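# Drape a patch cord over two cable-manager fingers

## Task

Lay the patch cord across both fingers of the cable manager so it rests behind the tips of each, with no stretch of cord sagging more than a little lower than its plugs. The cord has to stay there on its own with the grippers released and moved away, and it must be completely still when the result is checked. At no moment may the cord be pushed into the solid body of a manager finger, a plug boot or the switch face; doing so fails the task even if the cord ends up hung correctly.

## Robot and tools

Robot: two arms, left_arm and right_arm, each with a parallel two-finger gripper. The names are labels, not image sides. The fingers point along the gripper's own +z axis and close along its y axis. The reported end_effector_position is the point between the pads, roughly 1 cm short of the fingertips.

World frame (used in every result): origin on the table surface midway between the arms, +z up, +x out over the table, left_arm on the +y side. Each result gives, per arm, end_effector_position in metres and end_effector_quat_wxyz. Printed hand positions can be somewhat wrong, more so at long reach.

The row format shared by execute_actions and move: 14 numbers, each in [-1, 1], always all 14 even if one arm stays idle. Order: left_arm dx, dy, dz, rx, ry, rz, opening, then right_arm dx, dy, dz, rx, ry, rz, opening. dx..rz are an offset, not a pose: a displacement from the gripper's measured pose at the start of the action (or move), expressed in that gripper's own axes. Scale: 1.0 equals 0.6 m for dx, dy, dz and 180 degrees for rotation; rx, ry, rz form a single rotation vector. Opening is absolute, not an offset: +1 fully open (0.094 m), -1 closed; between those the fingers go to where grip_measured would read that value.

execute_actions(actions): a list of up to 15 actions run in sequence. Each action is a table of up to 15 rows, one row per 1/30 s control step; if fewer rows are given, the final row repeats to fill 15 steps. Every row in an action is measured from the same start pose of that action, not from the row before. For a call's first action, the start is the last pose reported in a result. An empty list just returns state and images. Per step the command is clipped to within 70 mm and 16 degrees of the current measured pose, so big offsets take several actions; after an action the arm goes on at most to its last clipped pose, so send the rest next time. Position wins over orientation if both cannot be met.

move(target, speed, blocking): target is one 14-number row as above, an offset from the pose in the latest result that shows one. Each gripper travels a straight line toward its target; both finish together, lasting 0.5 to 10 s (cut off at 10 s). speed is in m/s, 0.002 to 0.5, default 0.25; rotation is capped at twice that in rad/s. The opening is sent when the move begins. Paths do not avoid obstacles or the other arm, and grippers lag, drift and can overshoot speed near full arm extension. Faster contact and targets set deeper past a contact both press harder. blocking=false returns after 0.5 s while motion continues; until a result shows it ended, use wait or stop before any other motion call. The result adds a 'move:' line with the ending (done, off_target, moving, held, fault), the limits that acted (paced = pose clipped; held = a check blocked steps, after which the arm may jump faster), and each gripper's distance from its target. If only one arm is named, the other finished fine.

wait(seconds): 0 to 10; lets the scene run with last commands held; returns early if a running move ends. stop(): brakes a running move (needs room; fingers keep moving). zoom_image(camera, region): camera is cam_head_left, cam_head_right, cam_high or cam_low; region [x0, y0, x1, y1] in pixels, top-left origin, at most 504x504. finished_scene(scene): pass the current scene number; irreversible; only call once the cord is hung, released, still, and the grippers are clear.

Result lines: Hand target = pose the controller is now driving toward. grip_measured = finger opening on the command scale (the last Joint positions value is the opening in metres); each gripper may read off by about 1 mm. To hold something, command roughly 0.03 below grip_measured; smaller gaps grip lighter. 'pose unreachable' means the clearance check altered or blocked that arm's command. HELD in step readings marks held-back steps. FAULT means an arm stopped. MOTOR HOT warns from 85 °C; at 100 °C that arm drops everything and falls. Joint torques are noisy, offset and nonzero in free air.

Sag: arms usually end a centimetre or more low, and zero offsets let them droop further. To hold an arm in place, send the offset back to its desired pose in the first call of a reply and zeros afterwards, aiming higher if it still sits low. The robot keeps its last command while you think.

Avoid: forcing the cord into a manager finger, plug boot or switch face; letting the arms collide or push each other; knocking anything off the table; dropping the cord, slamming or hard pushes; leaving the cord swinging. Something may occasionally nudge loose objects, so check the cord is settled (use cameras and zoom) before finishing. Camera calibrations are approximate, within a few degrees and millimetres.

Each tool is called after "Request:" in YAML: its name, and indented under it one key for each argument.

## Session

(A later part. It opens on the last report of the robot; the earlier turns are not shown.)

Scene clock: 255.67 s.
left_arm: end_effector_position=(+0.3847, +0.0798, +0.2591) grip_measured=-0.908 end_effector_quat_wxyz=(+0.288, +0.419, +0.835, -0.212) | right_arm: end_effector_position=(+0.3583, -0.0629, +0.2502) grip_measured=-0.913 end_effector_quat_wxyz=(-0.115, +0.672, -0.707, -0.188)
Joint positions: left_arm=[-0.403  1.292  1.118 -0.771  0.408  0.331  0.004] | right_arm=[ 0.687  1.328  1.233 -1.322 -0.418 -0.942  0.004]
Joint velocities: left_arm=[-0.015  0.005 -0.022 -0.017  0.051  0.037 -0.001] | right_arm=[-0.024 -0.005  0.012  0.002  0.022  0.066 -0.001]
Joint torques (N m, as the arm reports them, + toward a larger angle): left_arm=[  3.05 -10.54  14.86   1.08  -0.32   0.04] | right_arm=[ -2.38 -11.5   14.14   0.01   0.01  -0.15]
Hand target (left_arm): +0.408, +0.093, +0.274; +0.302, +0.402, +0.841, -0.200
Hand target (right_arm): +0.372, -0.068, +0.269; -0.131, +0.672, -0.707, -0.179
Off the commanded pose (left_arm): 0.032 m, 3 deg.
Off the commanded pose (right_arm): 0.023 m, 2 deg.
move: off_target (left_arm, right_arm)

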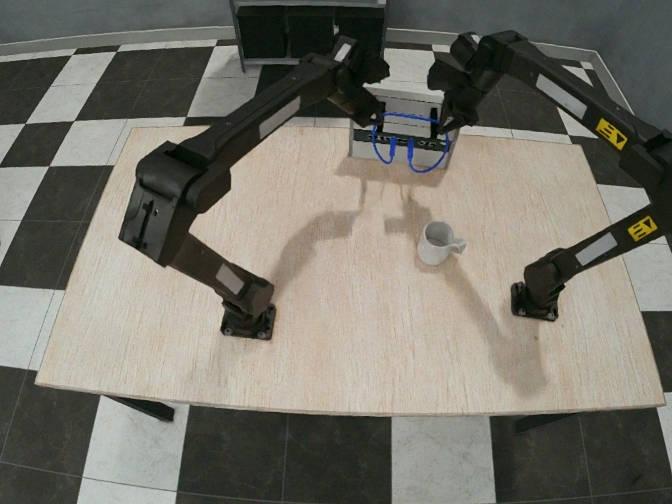

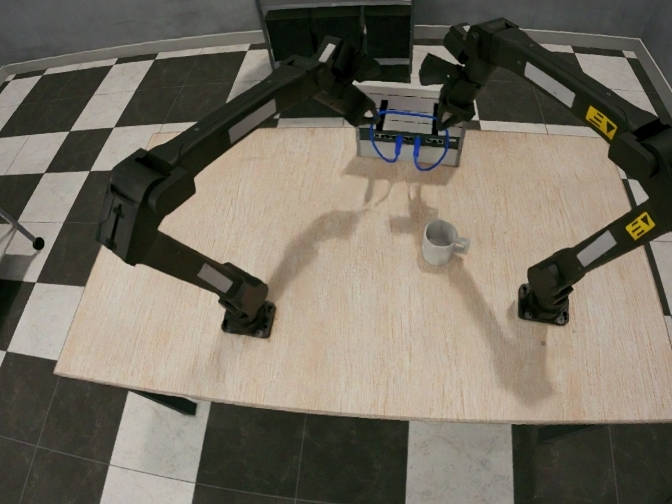

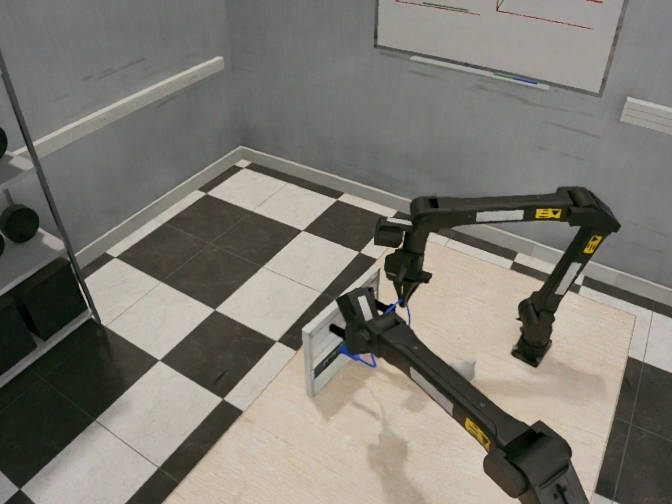

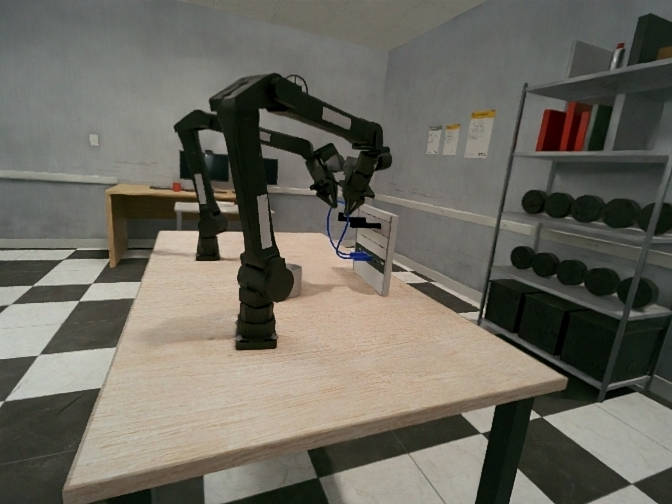

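Request:
move:
  target: [-0.032,0.098,-0.014,0,0,0,-0.935,-0.019,-0.054,-0.038,0,0,0,-0.935]
  speed: 0.04

Request:
zoom_image:
  camera: "cam_head_left"
  region: [340,70,490,190]

Request:
zoom_image:
  camera: "cam_head_right"
  region: [340,70,490,190]

Request:
zoom_image:
  camera: "cam_low"
  region: [300,180,410,280]

Scene clock: 272.27 s.
left_arm: end_effector_position=(+0.4126, +0.0877, +0.2580) grip_measured=-0.908 end_effector_quat_wxyz=(+0.274, +0.438, +0.826, -0.227) | right_arm: end_effector_position=(+0.3789, -0.0548, +0.2538) grip_measured=-0.913 end_effector_quat_wxyz=(-0.101, +0.674, -0.705, -0.197)
Joint positions: left_arm=[-0.342  1.375  1.201 -0.831  0.486  0.428  0.004] | right_arm=[ 0.673  1.406  1.32  -1.371 -0.432 -0.969  0.004]
Joint velocities: left_arm=[-0.024 -0.015 -0.007 -0.017 -0.022 -0.066  0.   ] | right_arm=[-0.005 -0.005 -0.012 -0.012 -0.007 -0.022  0.   ]
Joint torques (N m, as the arm reports them, + toward a larger angle): left_arm=[  3.67 -11.55  14.79   0.89  -0.4    0.06] | right_arm=[ -2.62 -12.96  13.97  -0.22   0.05  -0.19]
Hand target (left_arm): +0.439, +0.107, +0.270; +0.287, +0.419, +0.835, -0.212
Hand target (right_arm): +0.393, -0.062, +0.272; -0.115, +0.672, -0.707, -0.187
Off the commanded pose (left_arm): 0.036 m, 3 deg.
Off the commanded pose (right_arm): 0.025 m, 2 deg.
move: off_target (left_arm, right_arm)

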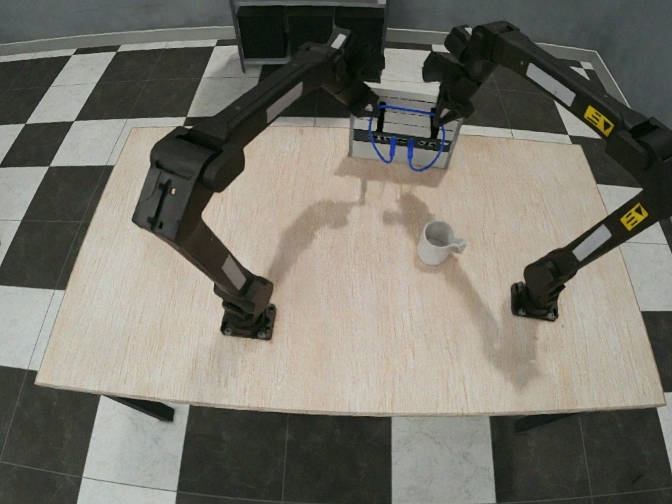

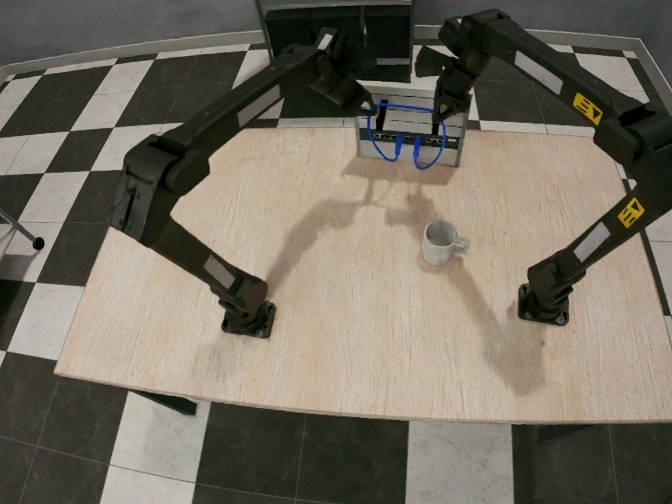

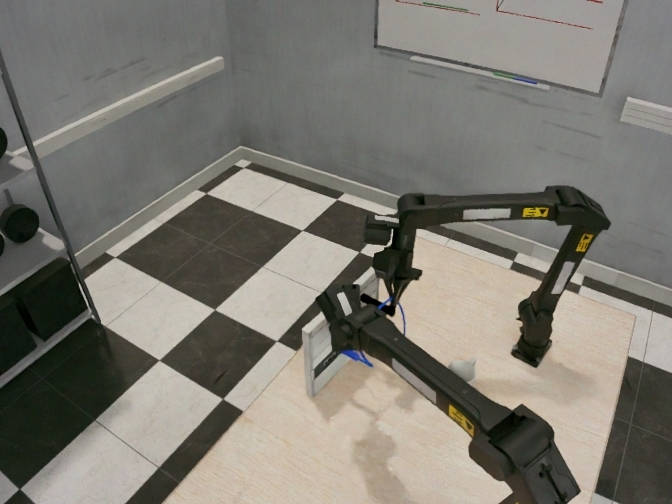

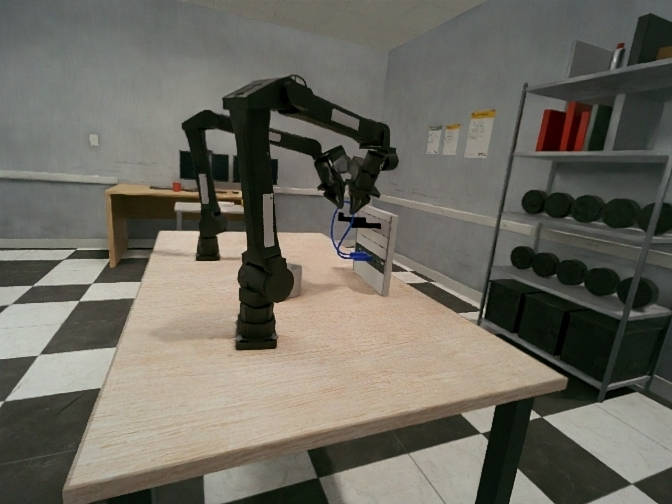

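Region (340, 70, 490, 190) of cam_head_left's 672x504 image, scaled by 3.360, with more detail than that image has; it fills the top 403 rows of this view, and the rest is white.

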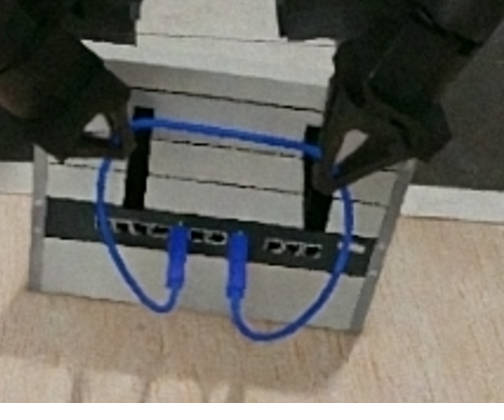

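Region (340, 70, 490, 190) of cam_head_right's 672x504 image, scaled by 3.360, with more detail than that image has; it fills the top 403 rows of this view, and the rest is white.

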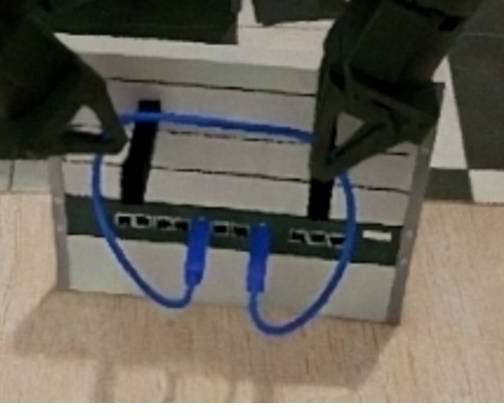

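Region (300, 180, 410, 280) of cam_low's 672x504 image, scaled by 4.582, with more detail than that image has; it fills the top 458 rows of this view, and the rest is white.

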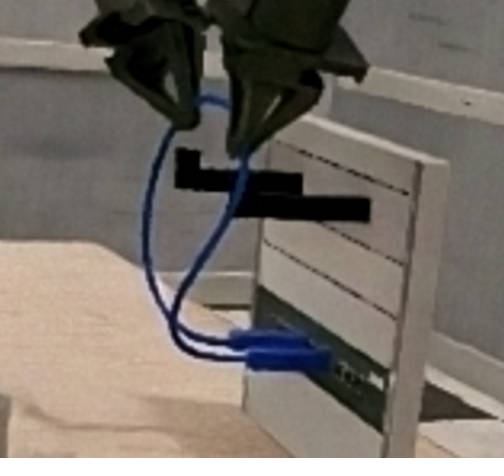

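Request:
move:
  target: [-0.053,0.123,0.01,0,0,0,-0.935,0.013,-0.092,-0.045,0,0,0,-0.935]
  speed: 0.04

Request:
zoom_image:
  camera: "cam_head_left"
  region: [340,70,490,190]

Request:
zoom_image:
  camera: "cam_head_right"
  region: [340,70,490,190]

Request:
zoom_image:
  camera: "cam_low"
  region: [300,180,410,280]

Scene clock: 285.87 s.
left_arm: end_effector_position=(+0.4610, +0.0787, +0.2533) grip_measured=-0.908 end_effector_quat_wxyz=(+0.259, +0.458, +0.815, -0.243) | right_arm: end_effector_position=(+0.4219, -0.0636, +0.2494) grip_measured=-0.913 end_effector_quat_wxyz=(-0.087, +0.675, -0.703, -0.207)
Joint positions: left_arm=[-0.306  1.529  1.358 -0.893  0.547  0.512  0.004] | right_arm=[ 0.603  1.521  1.432 -1.436 -0.45  -1.057  0.004]
Joint velocities: left_arm=[-0.005 -0.005  0.012 -0.007 -0.007  0.007 -0.001] | right_arm=[-0.005 -0.005 -0.012  0.012 -0.022 -0.051 -0.   ]
Joint torques (N m, as the arm reports them, + toward a larger angle): left_arm=[  4.04 -14.22  14.83   0.95  -0.33   0.07] | right_arm=[ -2.81 -14.96  13.87  -0.38   0.05  -0.19]
Hand target (left_arm): +0.490, +0.103, +0.264; +0.274, +0.438, +0.826, -0.227
Hand target (right_arm): +0.436, -0.073, +0.267; -0.101, +0.674, -0.705, -0.196
Off the commanded pose (left_arm): 0.040 m, 4 deg.
Off the commanded pose (right_arm): 0.025 m, 2 deg.
move: off_target (left_arm, right_arm)

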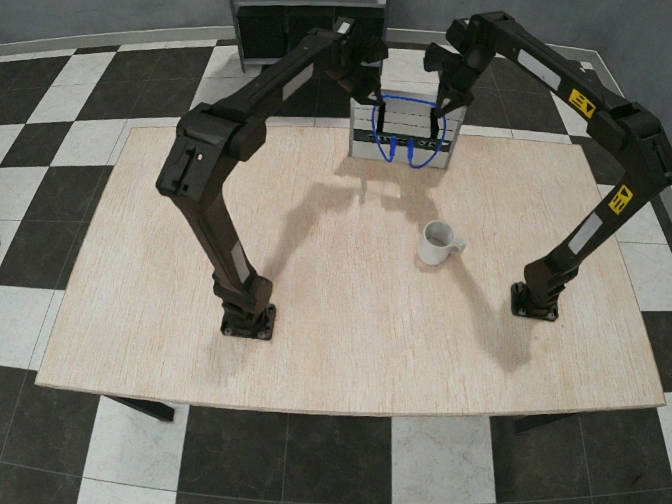

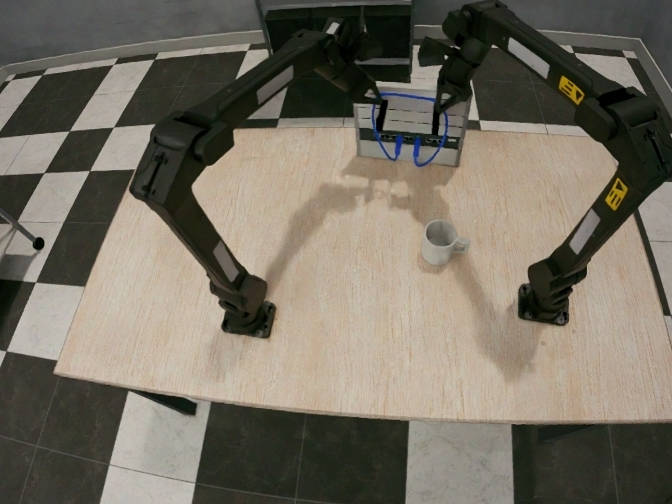

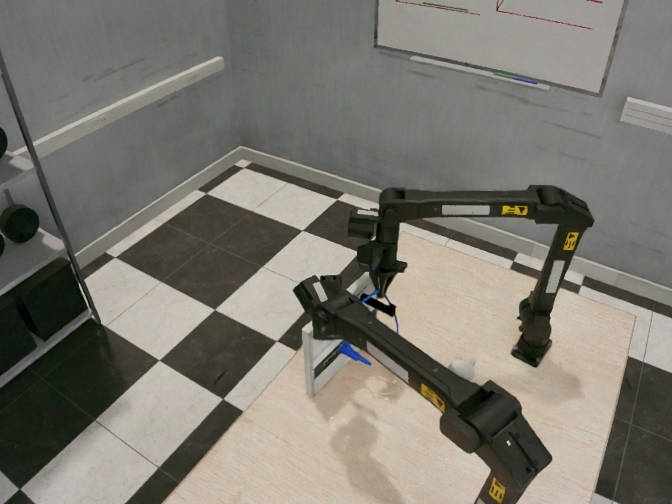

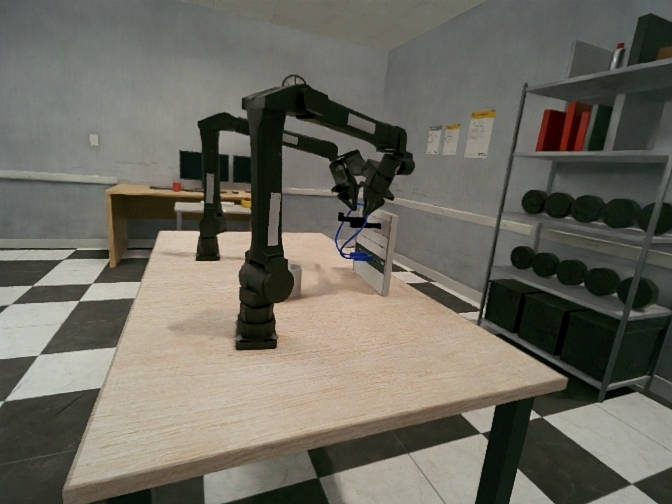

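Region (340, 70, 490, 190) of cam_head_left's 672x504 image, scaled by 3.360, with more detail than that image has; it fills the top 403 rows of this view, and the rest is white.

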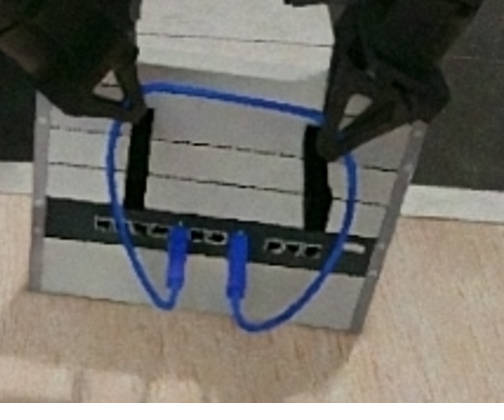

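Region (340, 70, 490, 190) of cam_head_right's 672x504 image, scaled by 3.360, with more detail than that image has; it fills the top 403 rows of this view, and the rest is white.

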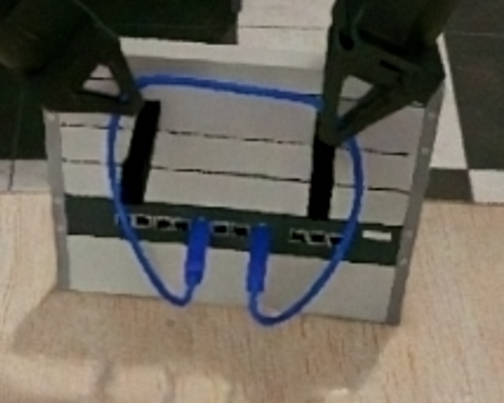

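Region (300, 180, 410, 280) of cam_low's 672x504 image, scaled by 4.582, with more detail than that image has; it fills the top 458 rows of this view, and the rest is white.

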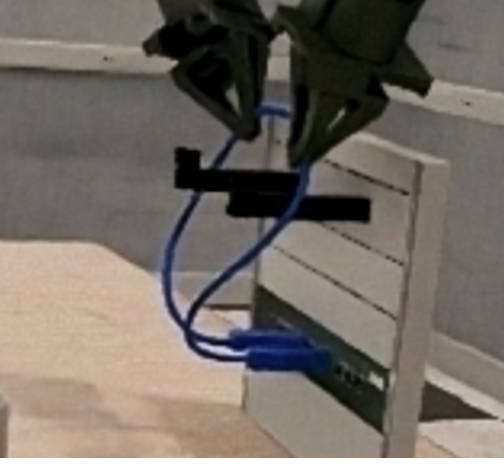

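Request:
move:
  target: [0.03,0.03,0.004,0,0,0,-0.935,0.022,-0.005,0.017,0,0,0,-0.935]
  speed: 0.03

Request:
zoom_image:
  camera: "cam_head_right"
  region: [340,70,490,190]

Request:
zoom_image:
  camera: "cam_low"
  region: [300,180,410,280]

Scene clock: 295.23 s.
left_arm: end_effector_position=(+0.4566, +0.0776, +0.2494) grip_measured=-0.908 end_effector_quat_wxyz=(+0.260, +0.472, +0.804, -0.252) | right_arm: end_effector_position=(+0.4190, -0.0639, +0.2359) grip_measured=-0.913 end_effector_quat_wxyz=(-0.085, +0.675, -0.702, -0.210)
Joint positions: left_arm=[-0.304  1.529  1.344 -0.888  0.573  0.547  0.004] | right_arm=[ 0.604  1.521  1.395 -1.404 -0.455 -1.058  0.004]
Joint velocities: left_arm=[ 0.005 -0.015 -0.022 -0.007  0.037 -0.007 -0.   ] | right_arm=[-0.005 -0.015  0.012 -0.027 -0.022 -0.022 -0.001]
Joint torques (N m, as the arm reports them, + toward a larger angle): left_arm=[  2.9  -15.02   9.31   1.9    0.05   0.11] | right_arm=[ -1.86 -15.     8.77   0.77  -0.13  -0.16]
Hand target (left_arm): +0.468, +0.097, +0.237; +0.259, +0.458, +0.815, -0.243
Hand target (right_arm): +0.422, -0.072, +0.235; -0.087, +0.675, -0.703, -0.207
Off the commanded pose (left_arm): 0.026 m, 2 deg.
Off the commanded pose (right_arm): 0.008 m, 0 deg.
move: off_target (left_arm)

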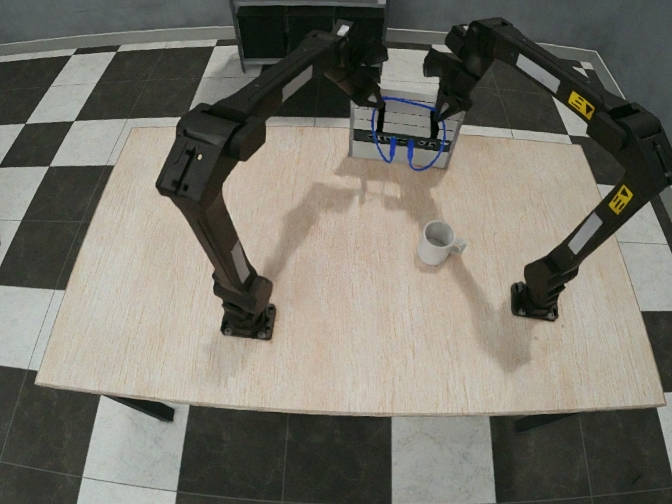

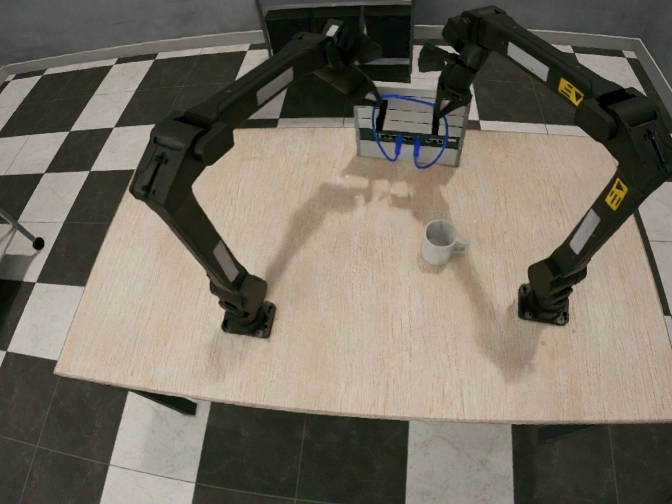

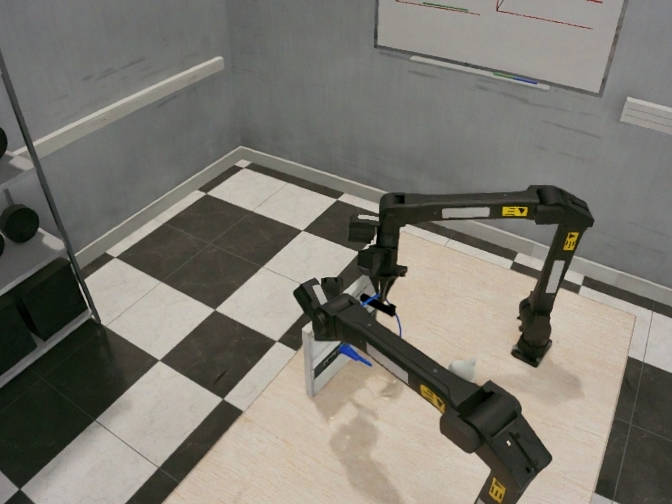

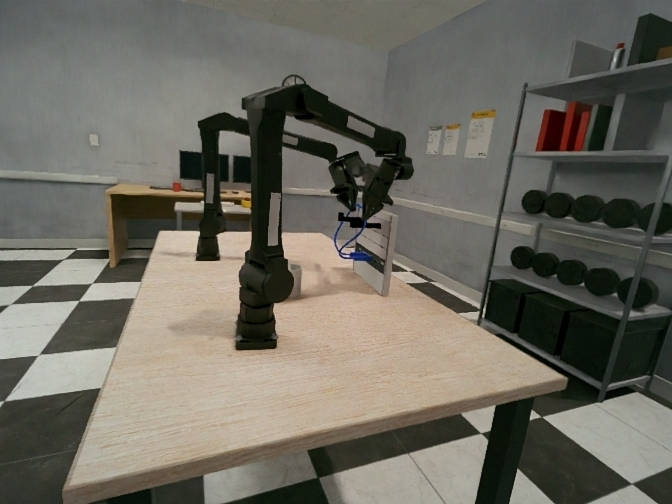

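Region (340, 70, 490, 190) of cam_head_right's 672x504 image, scaled by 3.360, with more detail than that image has; it fills the top 403 rows of this view, and the rest is white.

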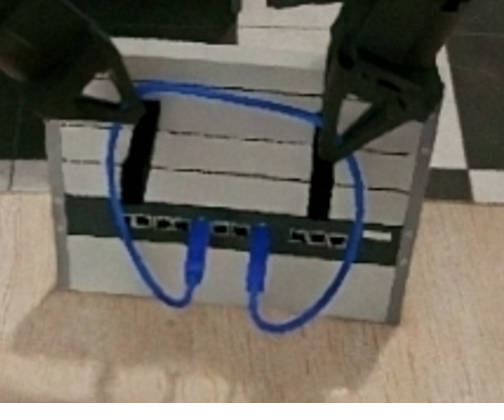

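Region (300, 180, 410, 280) of cam_low's 672x504 image, scaled by 4.582, with more detail than that image has; it fills the top 458 rows of this view, and the rest is white.

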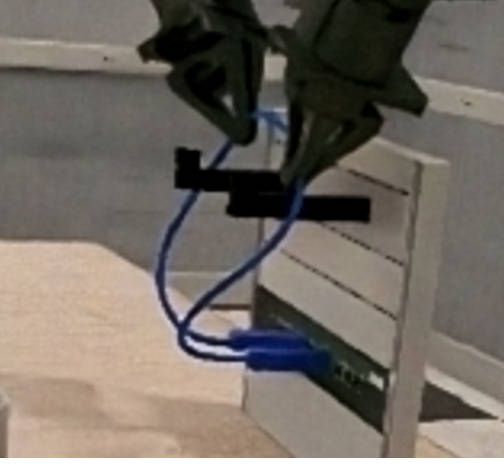

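Request:
move:
  target: [0.043,0.053,0.012,0,0,0,-0.935,0,0,0,0,0,0,-0.935]
  speed: 0.04

Request:
execute_actions:
  actions:
    - [[0,0,0,0,0,0,-0.935,0,0,0,0,0,0,-0.7]]
    - [[0,0,0,0,0,0,-0.935,0,0,0,0,0,0,-0.7]]

Request:
zoom_image:
  camera: "cam_head_right"
  region: [340,70,490,190]

Request:
zoom_image:
  camera: "cam_low"
  region: [300,180,410,280]

Scene clock: 304.43 s.
left_arm: end_effector_position=(+0.4603, +0.0797, +0.2392) grip_measured=-0.908 end_effector_quat_wxyz=(+0.264, +0.490, +0.789, -0.261) | right_arm: end_effector_position=(+0.4177, -0.0610, +0.2364) grip_measured=-0.913 end_effector_quat_wxyz=(-0.087, +0.676, -0.700, -0.213)
Joint positions: left_arm=[-0.288  1.55   1.336 -0.873  0.613  0.606  0.004] | right_arm=[ 0.608  1.521  1.395 -1.402 -0.462 -1.058  0.004]
Joint velocities: left_arm=[-0.024 -0.005  0.002 -0.007 -0.066  0.037  0.   ] | right_arm=[ 0.005 -0.015  0.002 -0.012  0.007  0.022  0.   ]
Joint torques (N m, as the arm reports them, + toward a larger angle): left_arm=[  3.37 -14.8    9.22   1.83  -0.06   0.1 ] | right_arm=[ -0.9  -14.71   9.33   0.64  -0.08  -0.02]
Hand target (left_arm): +0.474, +0.103, +0.222; +0.259, +0.472, +0.804, -0.252
Hand target (right_arm): +0.419, -0.064, +0.236; -0.085, +0.675, -0.702, -0.210
Off the commanded pose (left_arm): 0.032 m, 3 deg.
Off the commanded pose (right_arm): 0.003 m, 1 deg.
move: off_target (left_arm)

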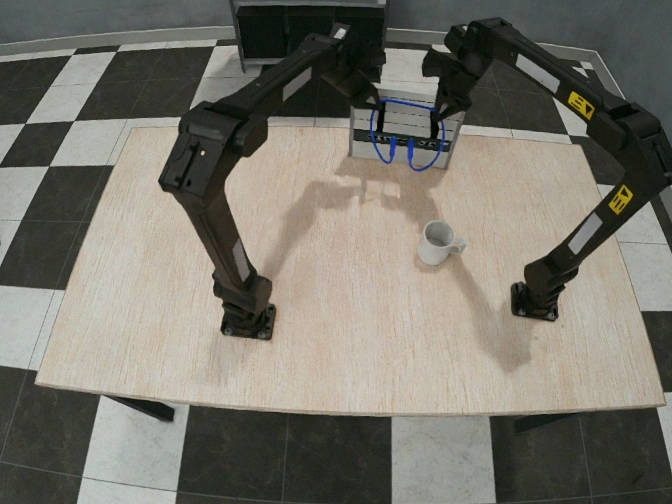

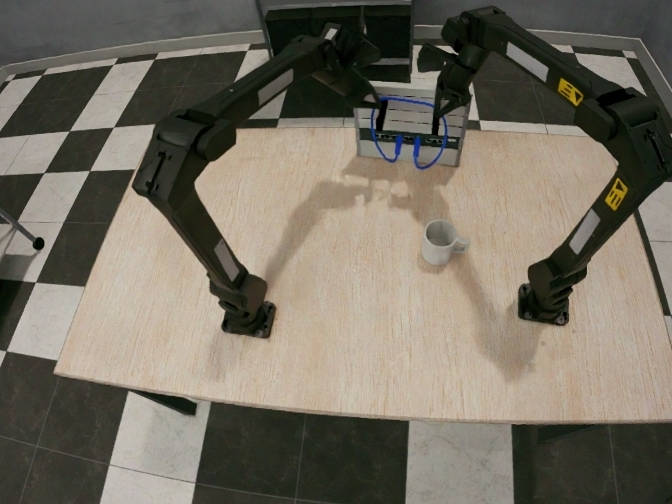

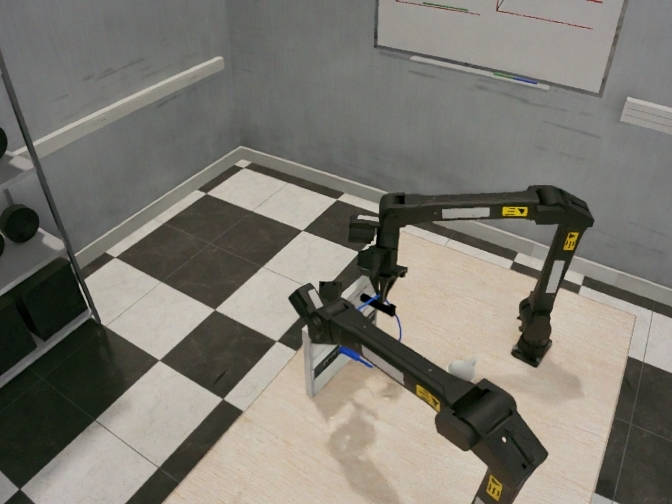

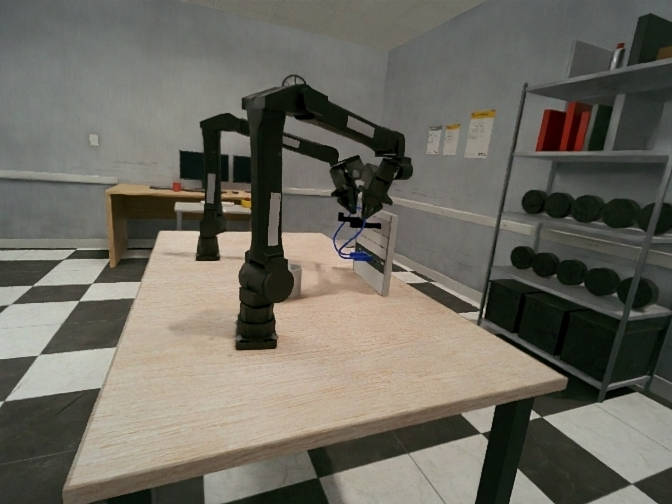

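Scene clock: 305.43 s.
left_arm: end_effector_position=(+0.4600, +0.0792, +0.2393) grip_measured=-0.908 end_effector_quat_wxyz=(+0.264, +0.490, +0.789, -0.262) | right_arm: end_effector_position=(+0.4177, -0.0609, +0.2365) grip_measured=-0.702 end_effector_quat_wxyz=(-0.087, +0.676, -0.700, -0.213)
Joint positions: left_arm=[-0.289  1.55   1.336 -0.873  0.614  0.606  0.004] | right_arm=[ 0.608  1.521  1.395 -1.402 -0.463 -1.058  0.014]
Joint velocities: left_arm=[-0.005 -0.005 -0.007 -0.007 -0.037 -0.037  0.   ] | right_arm=[-0.015 -0.005  0.002 -0.012 -0.037 -0.037  0.002]
Joint torques (N m, as the arm reports them, + toward a larger angle): left_arm=[  0.1  -16.73  10.23   1.36   0.42   0.04] | right_arm=[ -0.56 -14.73   9.32   0.77  -0.36  -0.02]
Hand target (left_arm): +0.460, +0.079, +0.239; +0.264, +0.490, +0.789, -0.262
Hand target (right_arm): +0.418, -0.061, +0.236; -0.087, +0.676, -0.700, -0.213
Off the commanded pose (left_arm): 0.000 m, 0 deg.
Off the commanded pose (right_arm): 0.000 m, 0 deg.
Step readings (end_effector_position; steps 1 to 15: 1st action; 16 to 30: 2nd action):
0: left_arm (+0.4603, +0.0797, +0.2392) | right_arm (+0.4177, -0.0610, +0.2364)
1: left_arm (+0.4600, +0.0792, +0.2393) | right_arm (+0.4177, -0.0609, +0.2365)
2: left_arm (+0.4600, +0.0792, +0.2393) | right_arm (+0.4177, -0.0609, +0.2365)
4: left_arm (+0.4600, +0.0792, +0.2393) | right_arm (+0.4177, -0.0609, +0.2365)
8: left_arm (+0.4600, +0.0792, +0.2393) | right_arm (+0.4177, -0.0609, +0.2365)
15: left_arm (+0.4600, +0.0792, +0.2393) | right_arm (+0.4177, -0.0609, +0.2365)
16: left_arm (+0.4600, +0.0792, +0.2393) | right_arm (+0.4177, -0.0609, +0.2365)
17: left_arm (+0.4600, +0.0792, +0.2393) | right_arm (+0.4177, -0.0609, +0.2365)
19: left_arm (+0.4600, +0.0792, +0.2393) | right_arm (+0.4177, -0.0609, +0.2365)
23: left_arm (+0.4600, +0.0792, +0.2393) | right_arm (+0.4177, -0.0609, +0.2365)
30: end_effector_position above

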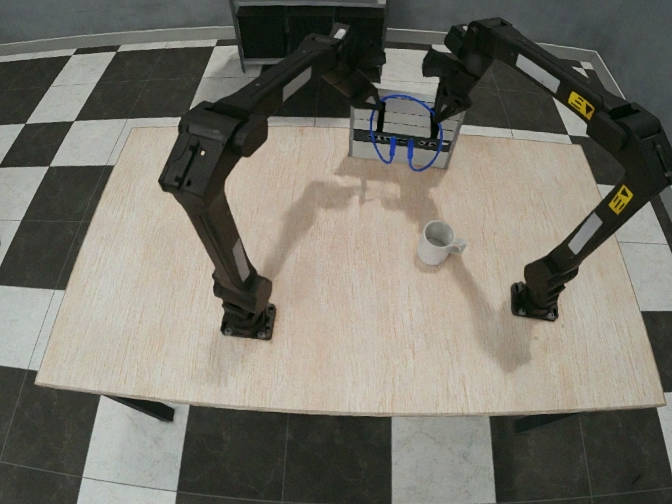

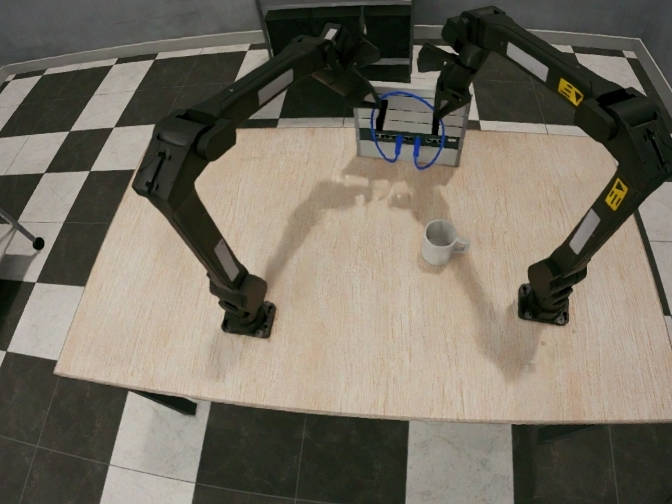

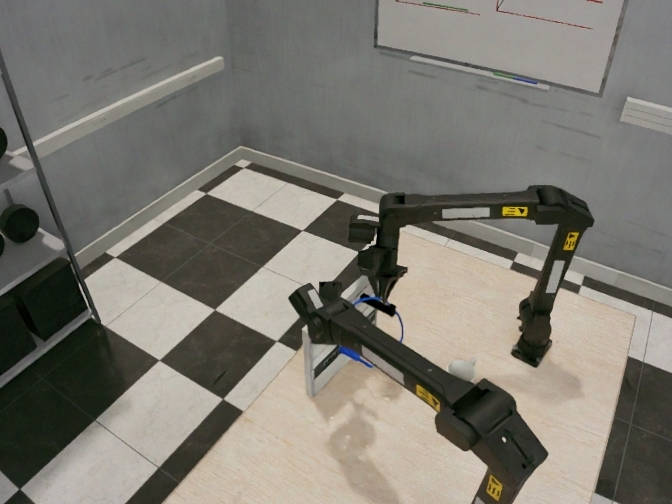

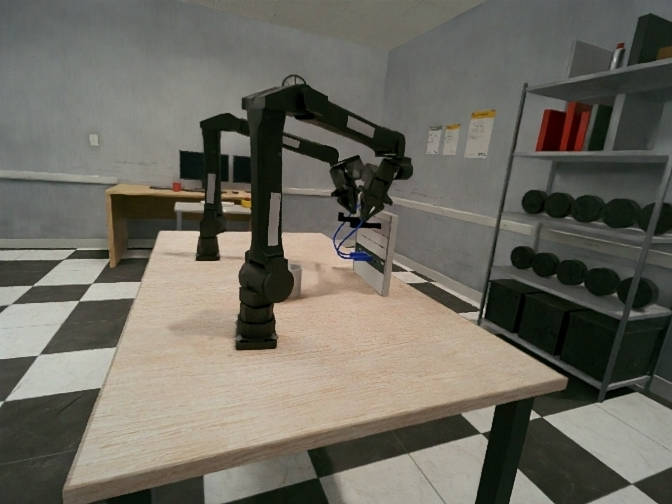

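Region (340, 70, 490, 190) of cam_head_right's 672x504 image, scaled by 3.360, with more detail than that image has; it fills the top 403 rows of this view, and the rest is white.

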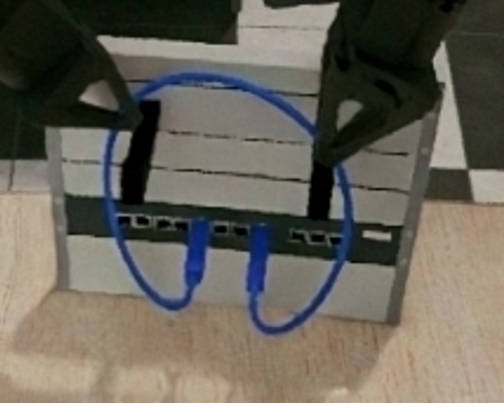

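Region (300, 180, 410, 280) of cam_low's 672x504 image, scaled by 4.582, with more detail than that image has; it fills the top 458 rows of this view, and the rest is white.

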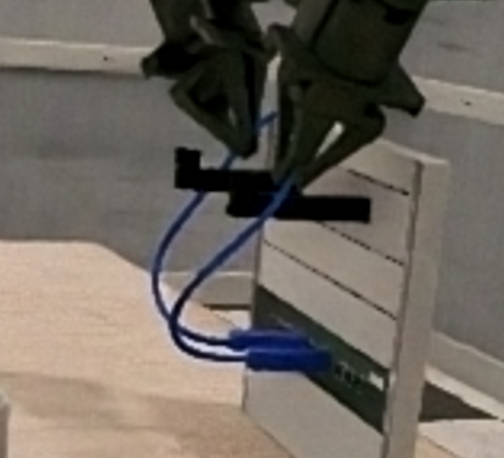

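Request:
execute_actions:
  actions:
    - [[0,0,0,0,0,0,-0.7,0,0,0,0,0,0,-0.7]]
    - [[0,0,0,0,0,0,-0.5,0,0,0,0,0,0,-0.5]]

Request:
zoom_image:
  camera: "cam_head_right"
  region: [340,70,490,190]

Request:
zoom_image:
  camera: "cam_low"
  region: [300,180,410,280]

Scene clock: 313.70 s.
left_arm: end_effector_position=(+0.4600, +0.0792, +0.2393) grip_measured=-0.502 end_effector_quat_wxyz=(+0.264, +0.490, +0.789, -0.262) | right_arm: end_effector_position=(+0.4177, -0.0609, +0.2365) grip_measured=-0.502 end_effector_quat_wxyz=(-0.087, +0.676, -0.700, -0.213)
Joint positions: left_arm=[-0.289  1.55   1.336 -0.873  0.614  0.606  0.023] | right_arm=[ 0.608  1.521  1.395 -1.402 -0.463 -1.058  0.023]
Joint velocities: left_arm=[-0.024 -0.005 -0.007 -0.022 -0.007  0.037 -0.001] | right_arm=[-0.015  0.005  0.012 -0.017 -0.081 -0.022  0.001]
Joint torques (N m, as the arm reports them, + toward a larger angle): left_arm=[  0.11 -16.74  10.21   1.36   0.42   0.04] | right_arm=[ -0.58 -14.67   9.33   0.77  -0.36  -0.02]
Hand target (left_arm): +0.460, +0.079, +0.239; +0.264, +0.490, +0.789, -0.262
Hand target (right_arm): +0.418, -0.061, +0.236; -0.087, +0.676, -0.700, -0.213
Off the commanded pose (left_arm): 0.000 m, 0 deg.
Off the commanded pose (right_arm): 0.000 m, 0 deg.
Step readings (end_effector_position; steps 1 to 15: 1st action; 16 to 30: 2nd action):
0: left_arm (+0.4600, +0.0792, +0.2393) | right_arm (+0.4177, -0.0609, +0.2365)
1: left_arm (+0.4600, +0.0792, +0.2393) | right_arm (+0.4177, -0.0609, +0.2365)
2: left_arm (+0.4600, +0.0792, +0.2393) | right_arm (+0.4177, -0.0609, +0.2365)
4: left_arm (+0.4600, +0.0792, +0.2393) | right_arm (+0.4177, -0.0609, +0.2365)
8: left_arm (+0.4600, +0.0792, +0.2393) | right_arm (+0.4177, -0.0609, +0.2365)
15: left_arm (+0.4600, +0.0792, +0.2393) | right_arm (+0.4177, -0.0609, +0.2365)
16: left_arm (+0.4600, +0.0792, +0.2393) | right_arm (+0.4177, -0.0609, +0.2365)
17: left_arm (+0.4600, +0.0792, +0.2393) | right_arm (+0.4177, -0.0609, +0.2365)
19: left_arm (+0.4600, +0.0792, +0.2393) | right_arm (+0.4177, -0.0609, +0.2365)
23: left_arm (+0.4600, +0.0792, +0.2393) | right_arm (+0.4177, -0.0609, +0.2365)
30: end_effector_position above

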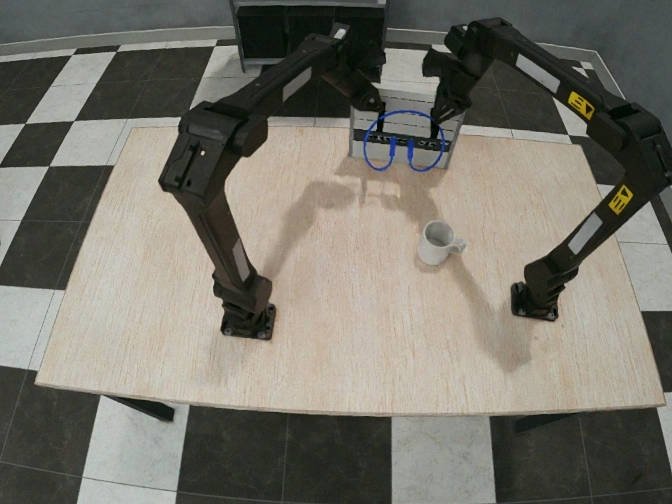

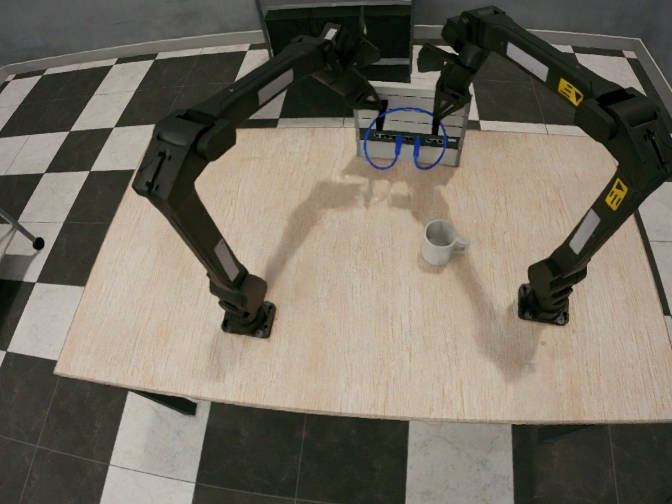

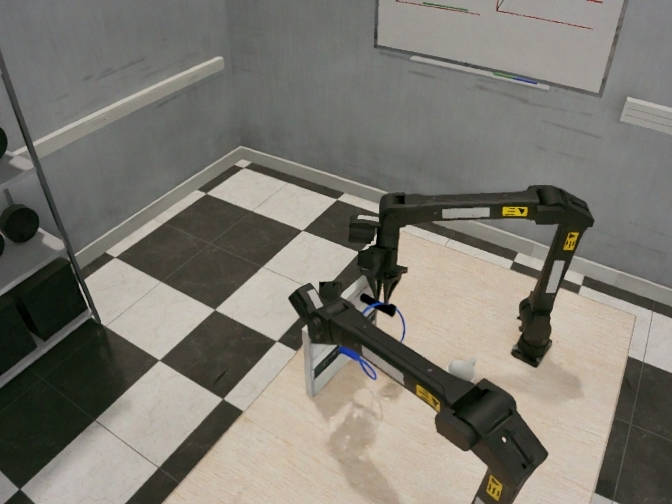

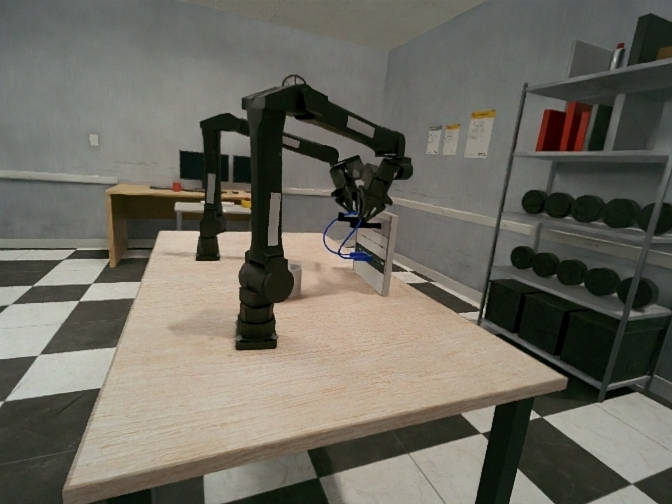

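Region (340, 70, 490, 190) of cam_head_right's 672x504 image, scaled by 3.360, with more detail than that image has; it fills the top 403 rows of this view, and the rest is white.

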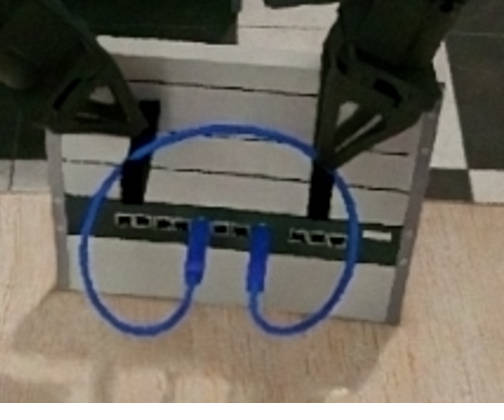

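Region (300, 180, 410, 280) of cam_low's 672x504 image, scaled by 4.582, with more detail than that image has; it fills the top 458 rows of this view, and the rest is white.

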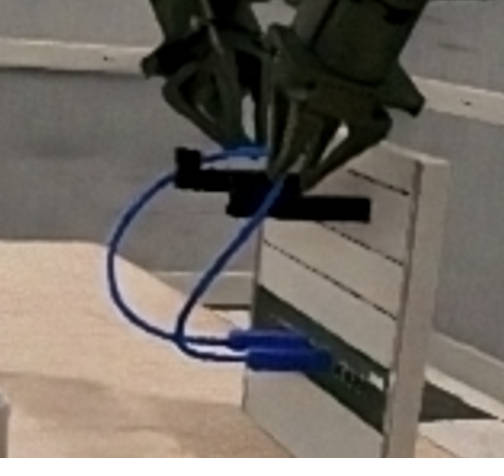

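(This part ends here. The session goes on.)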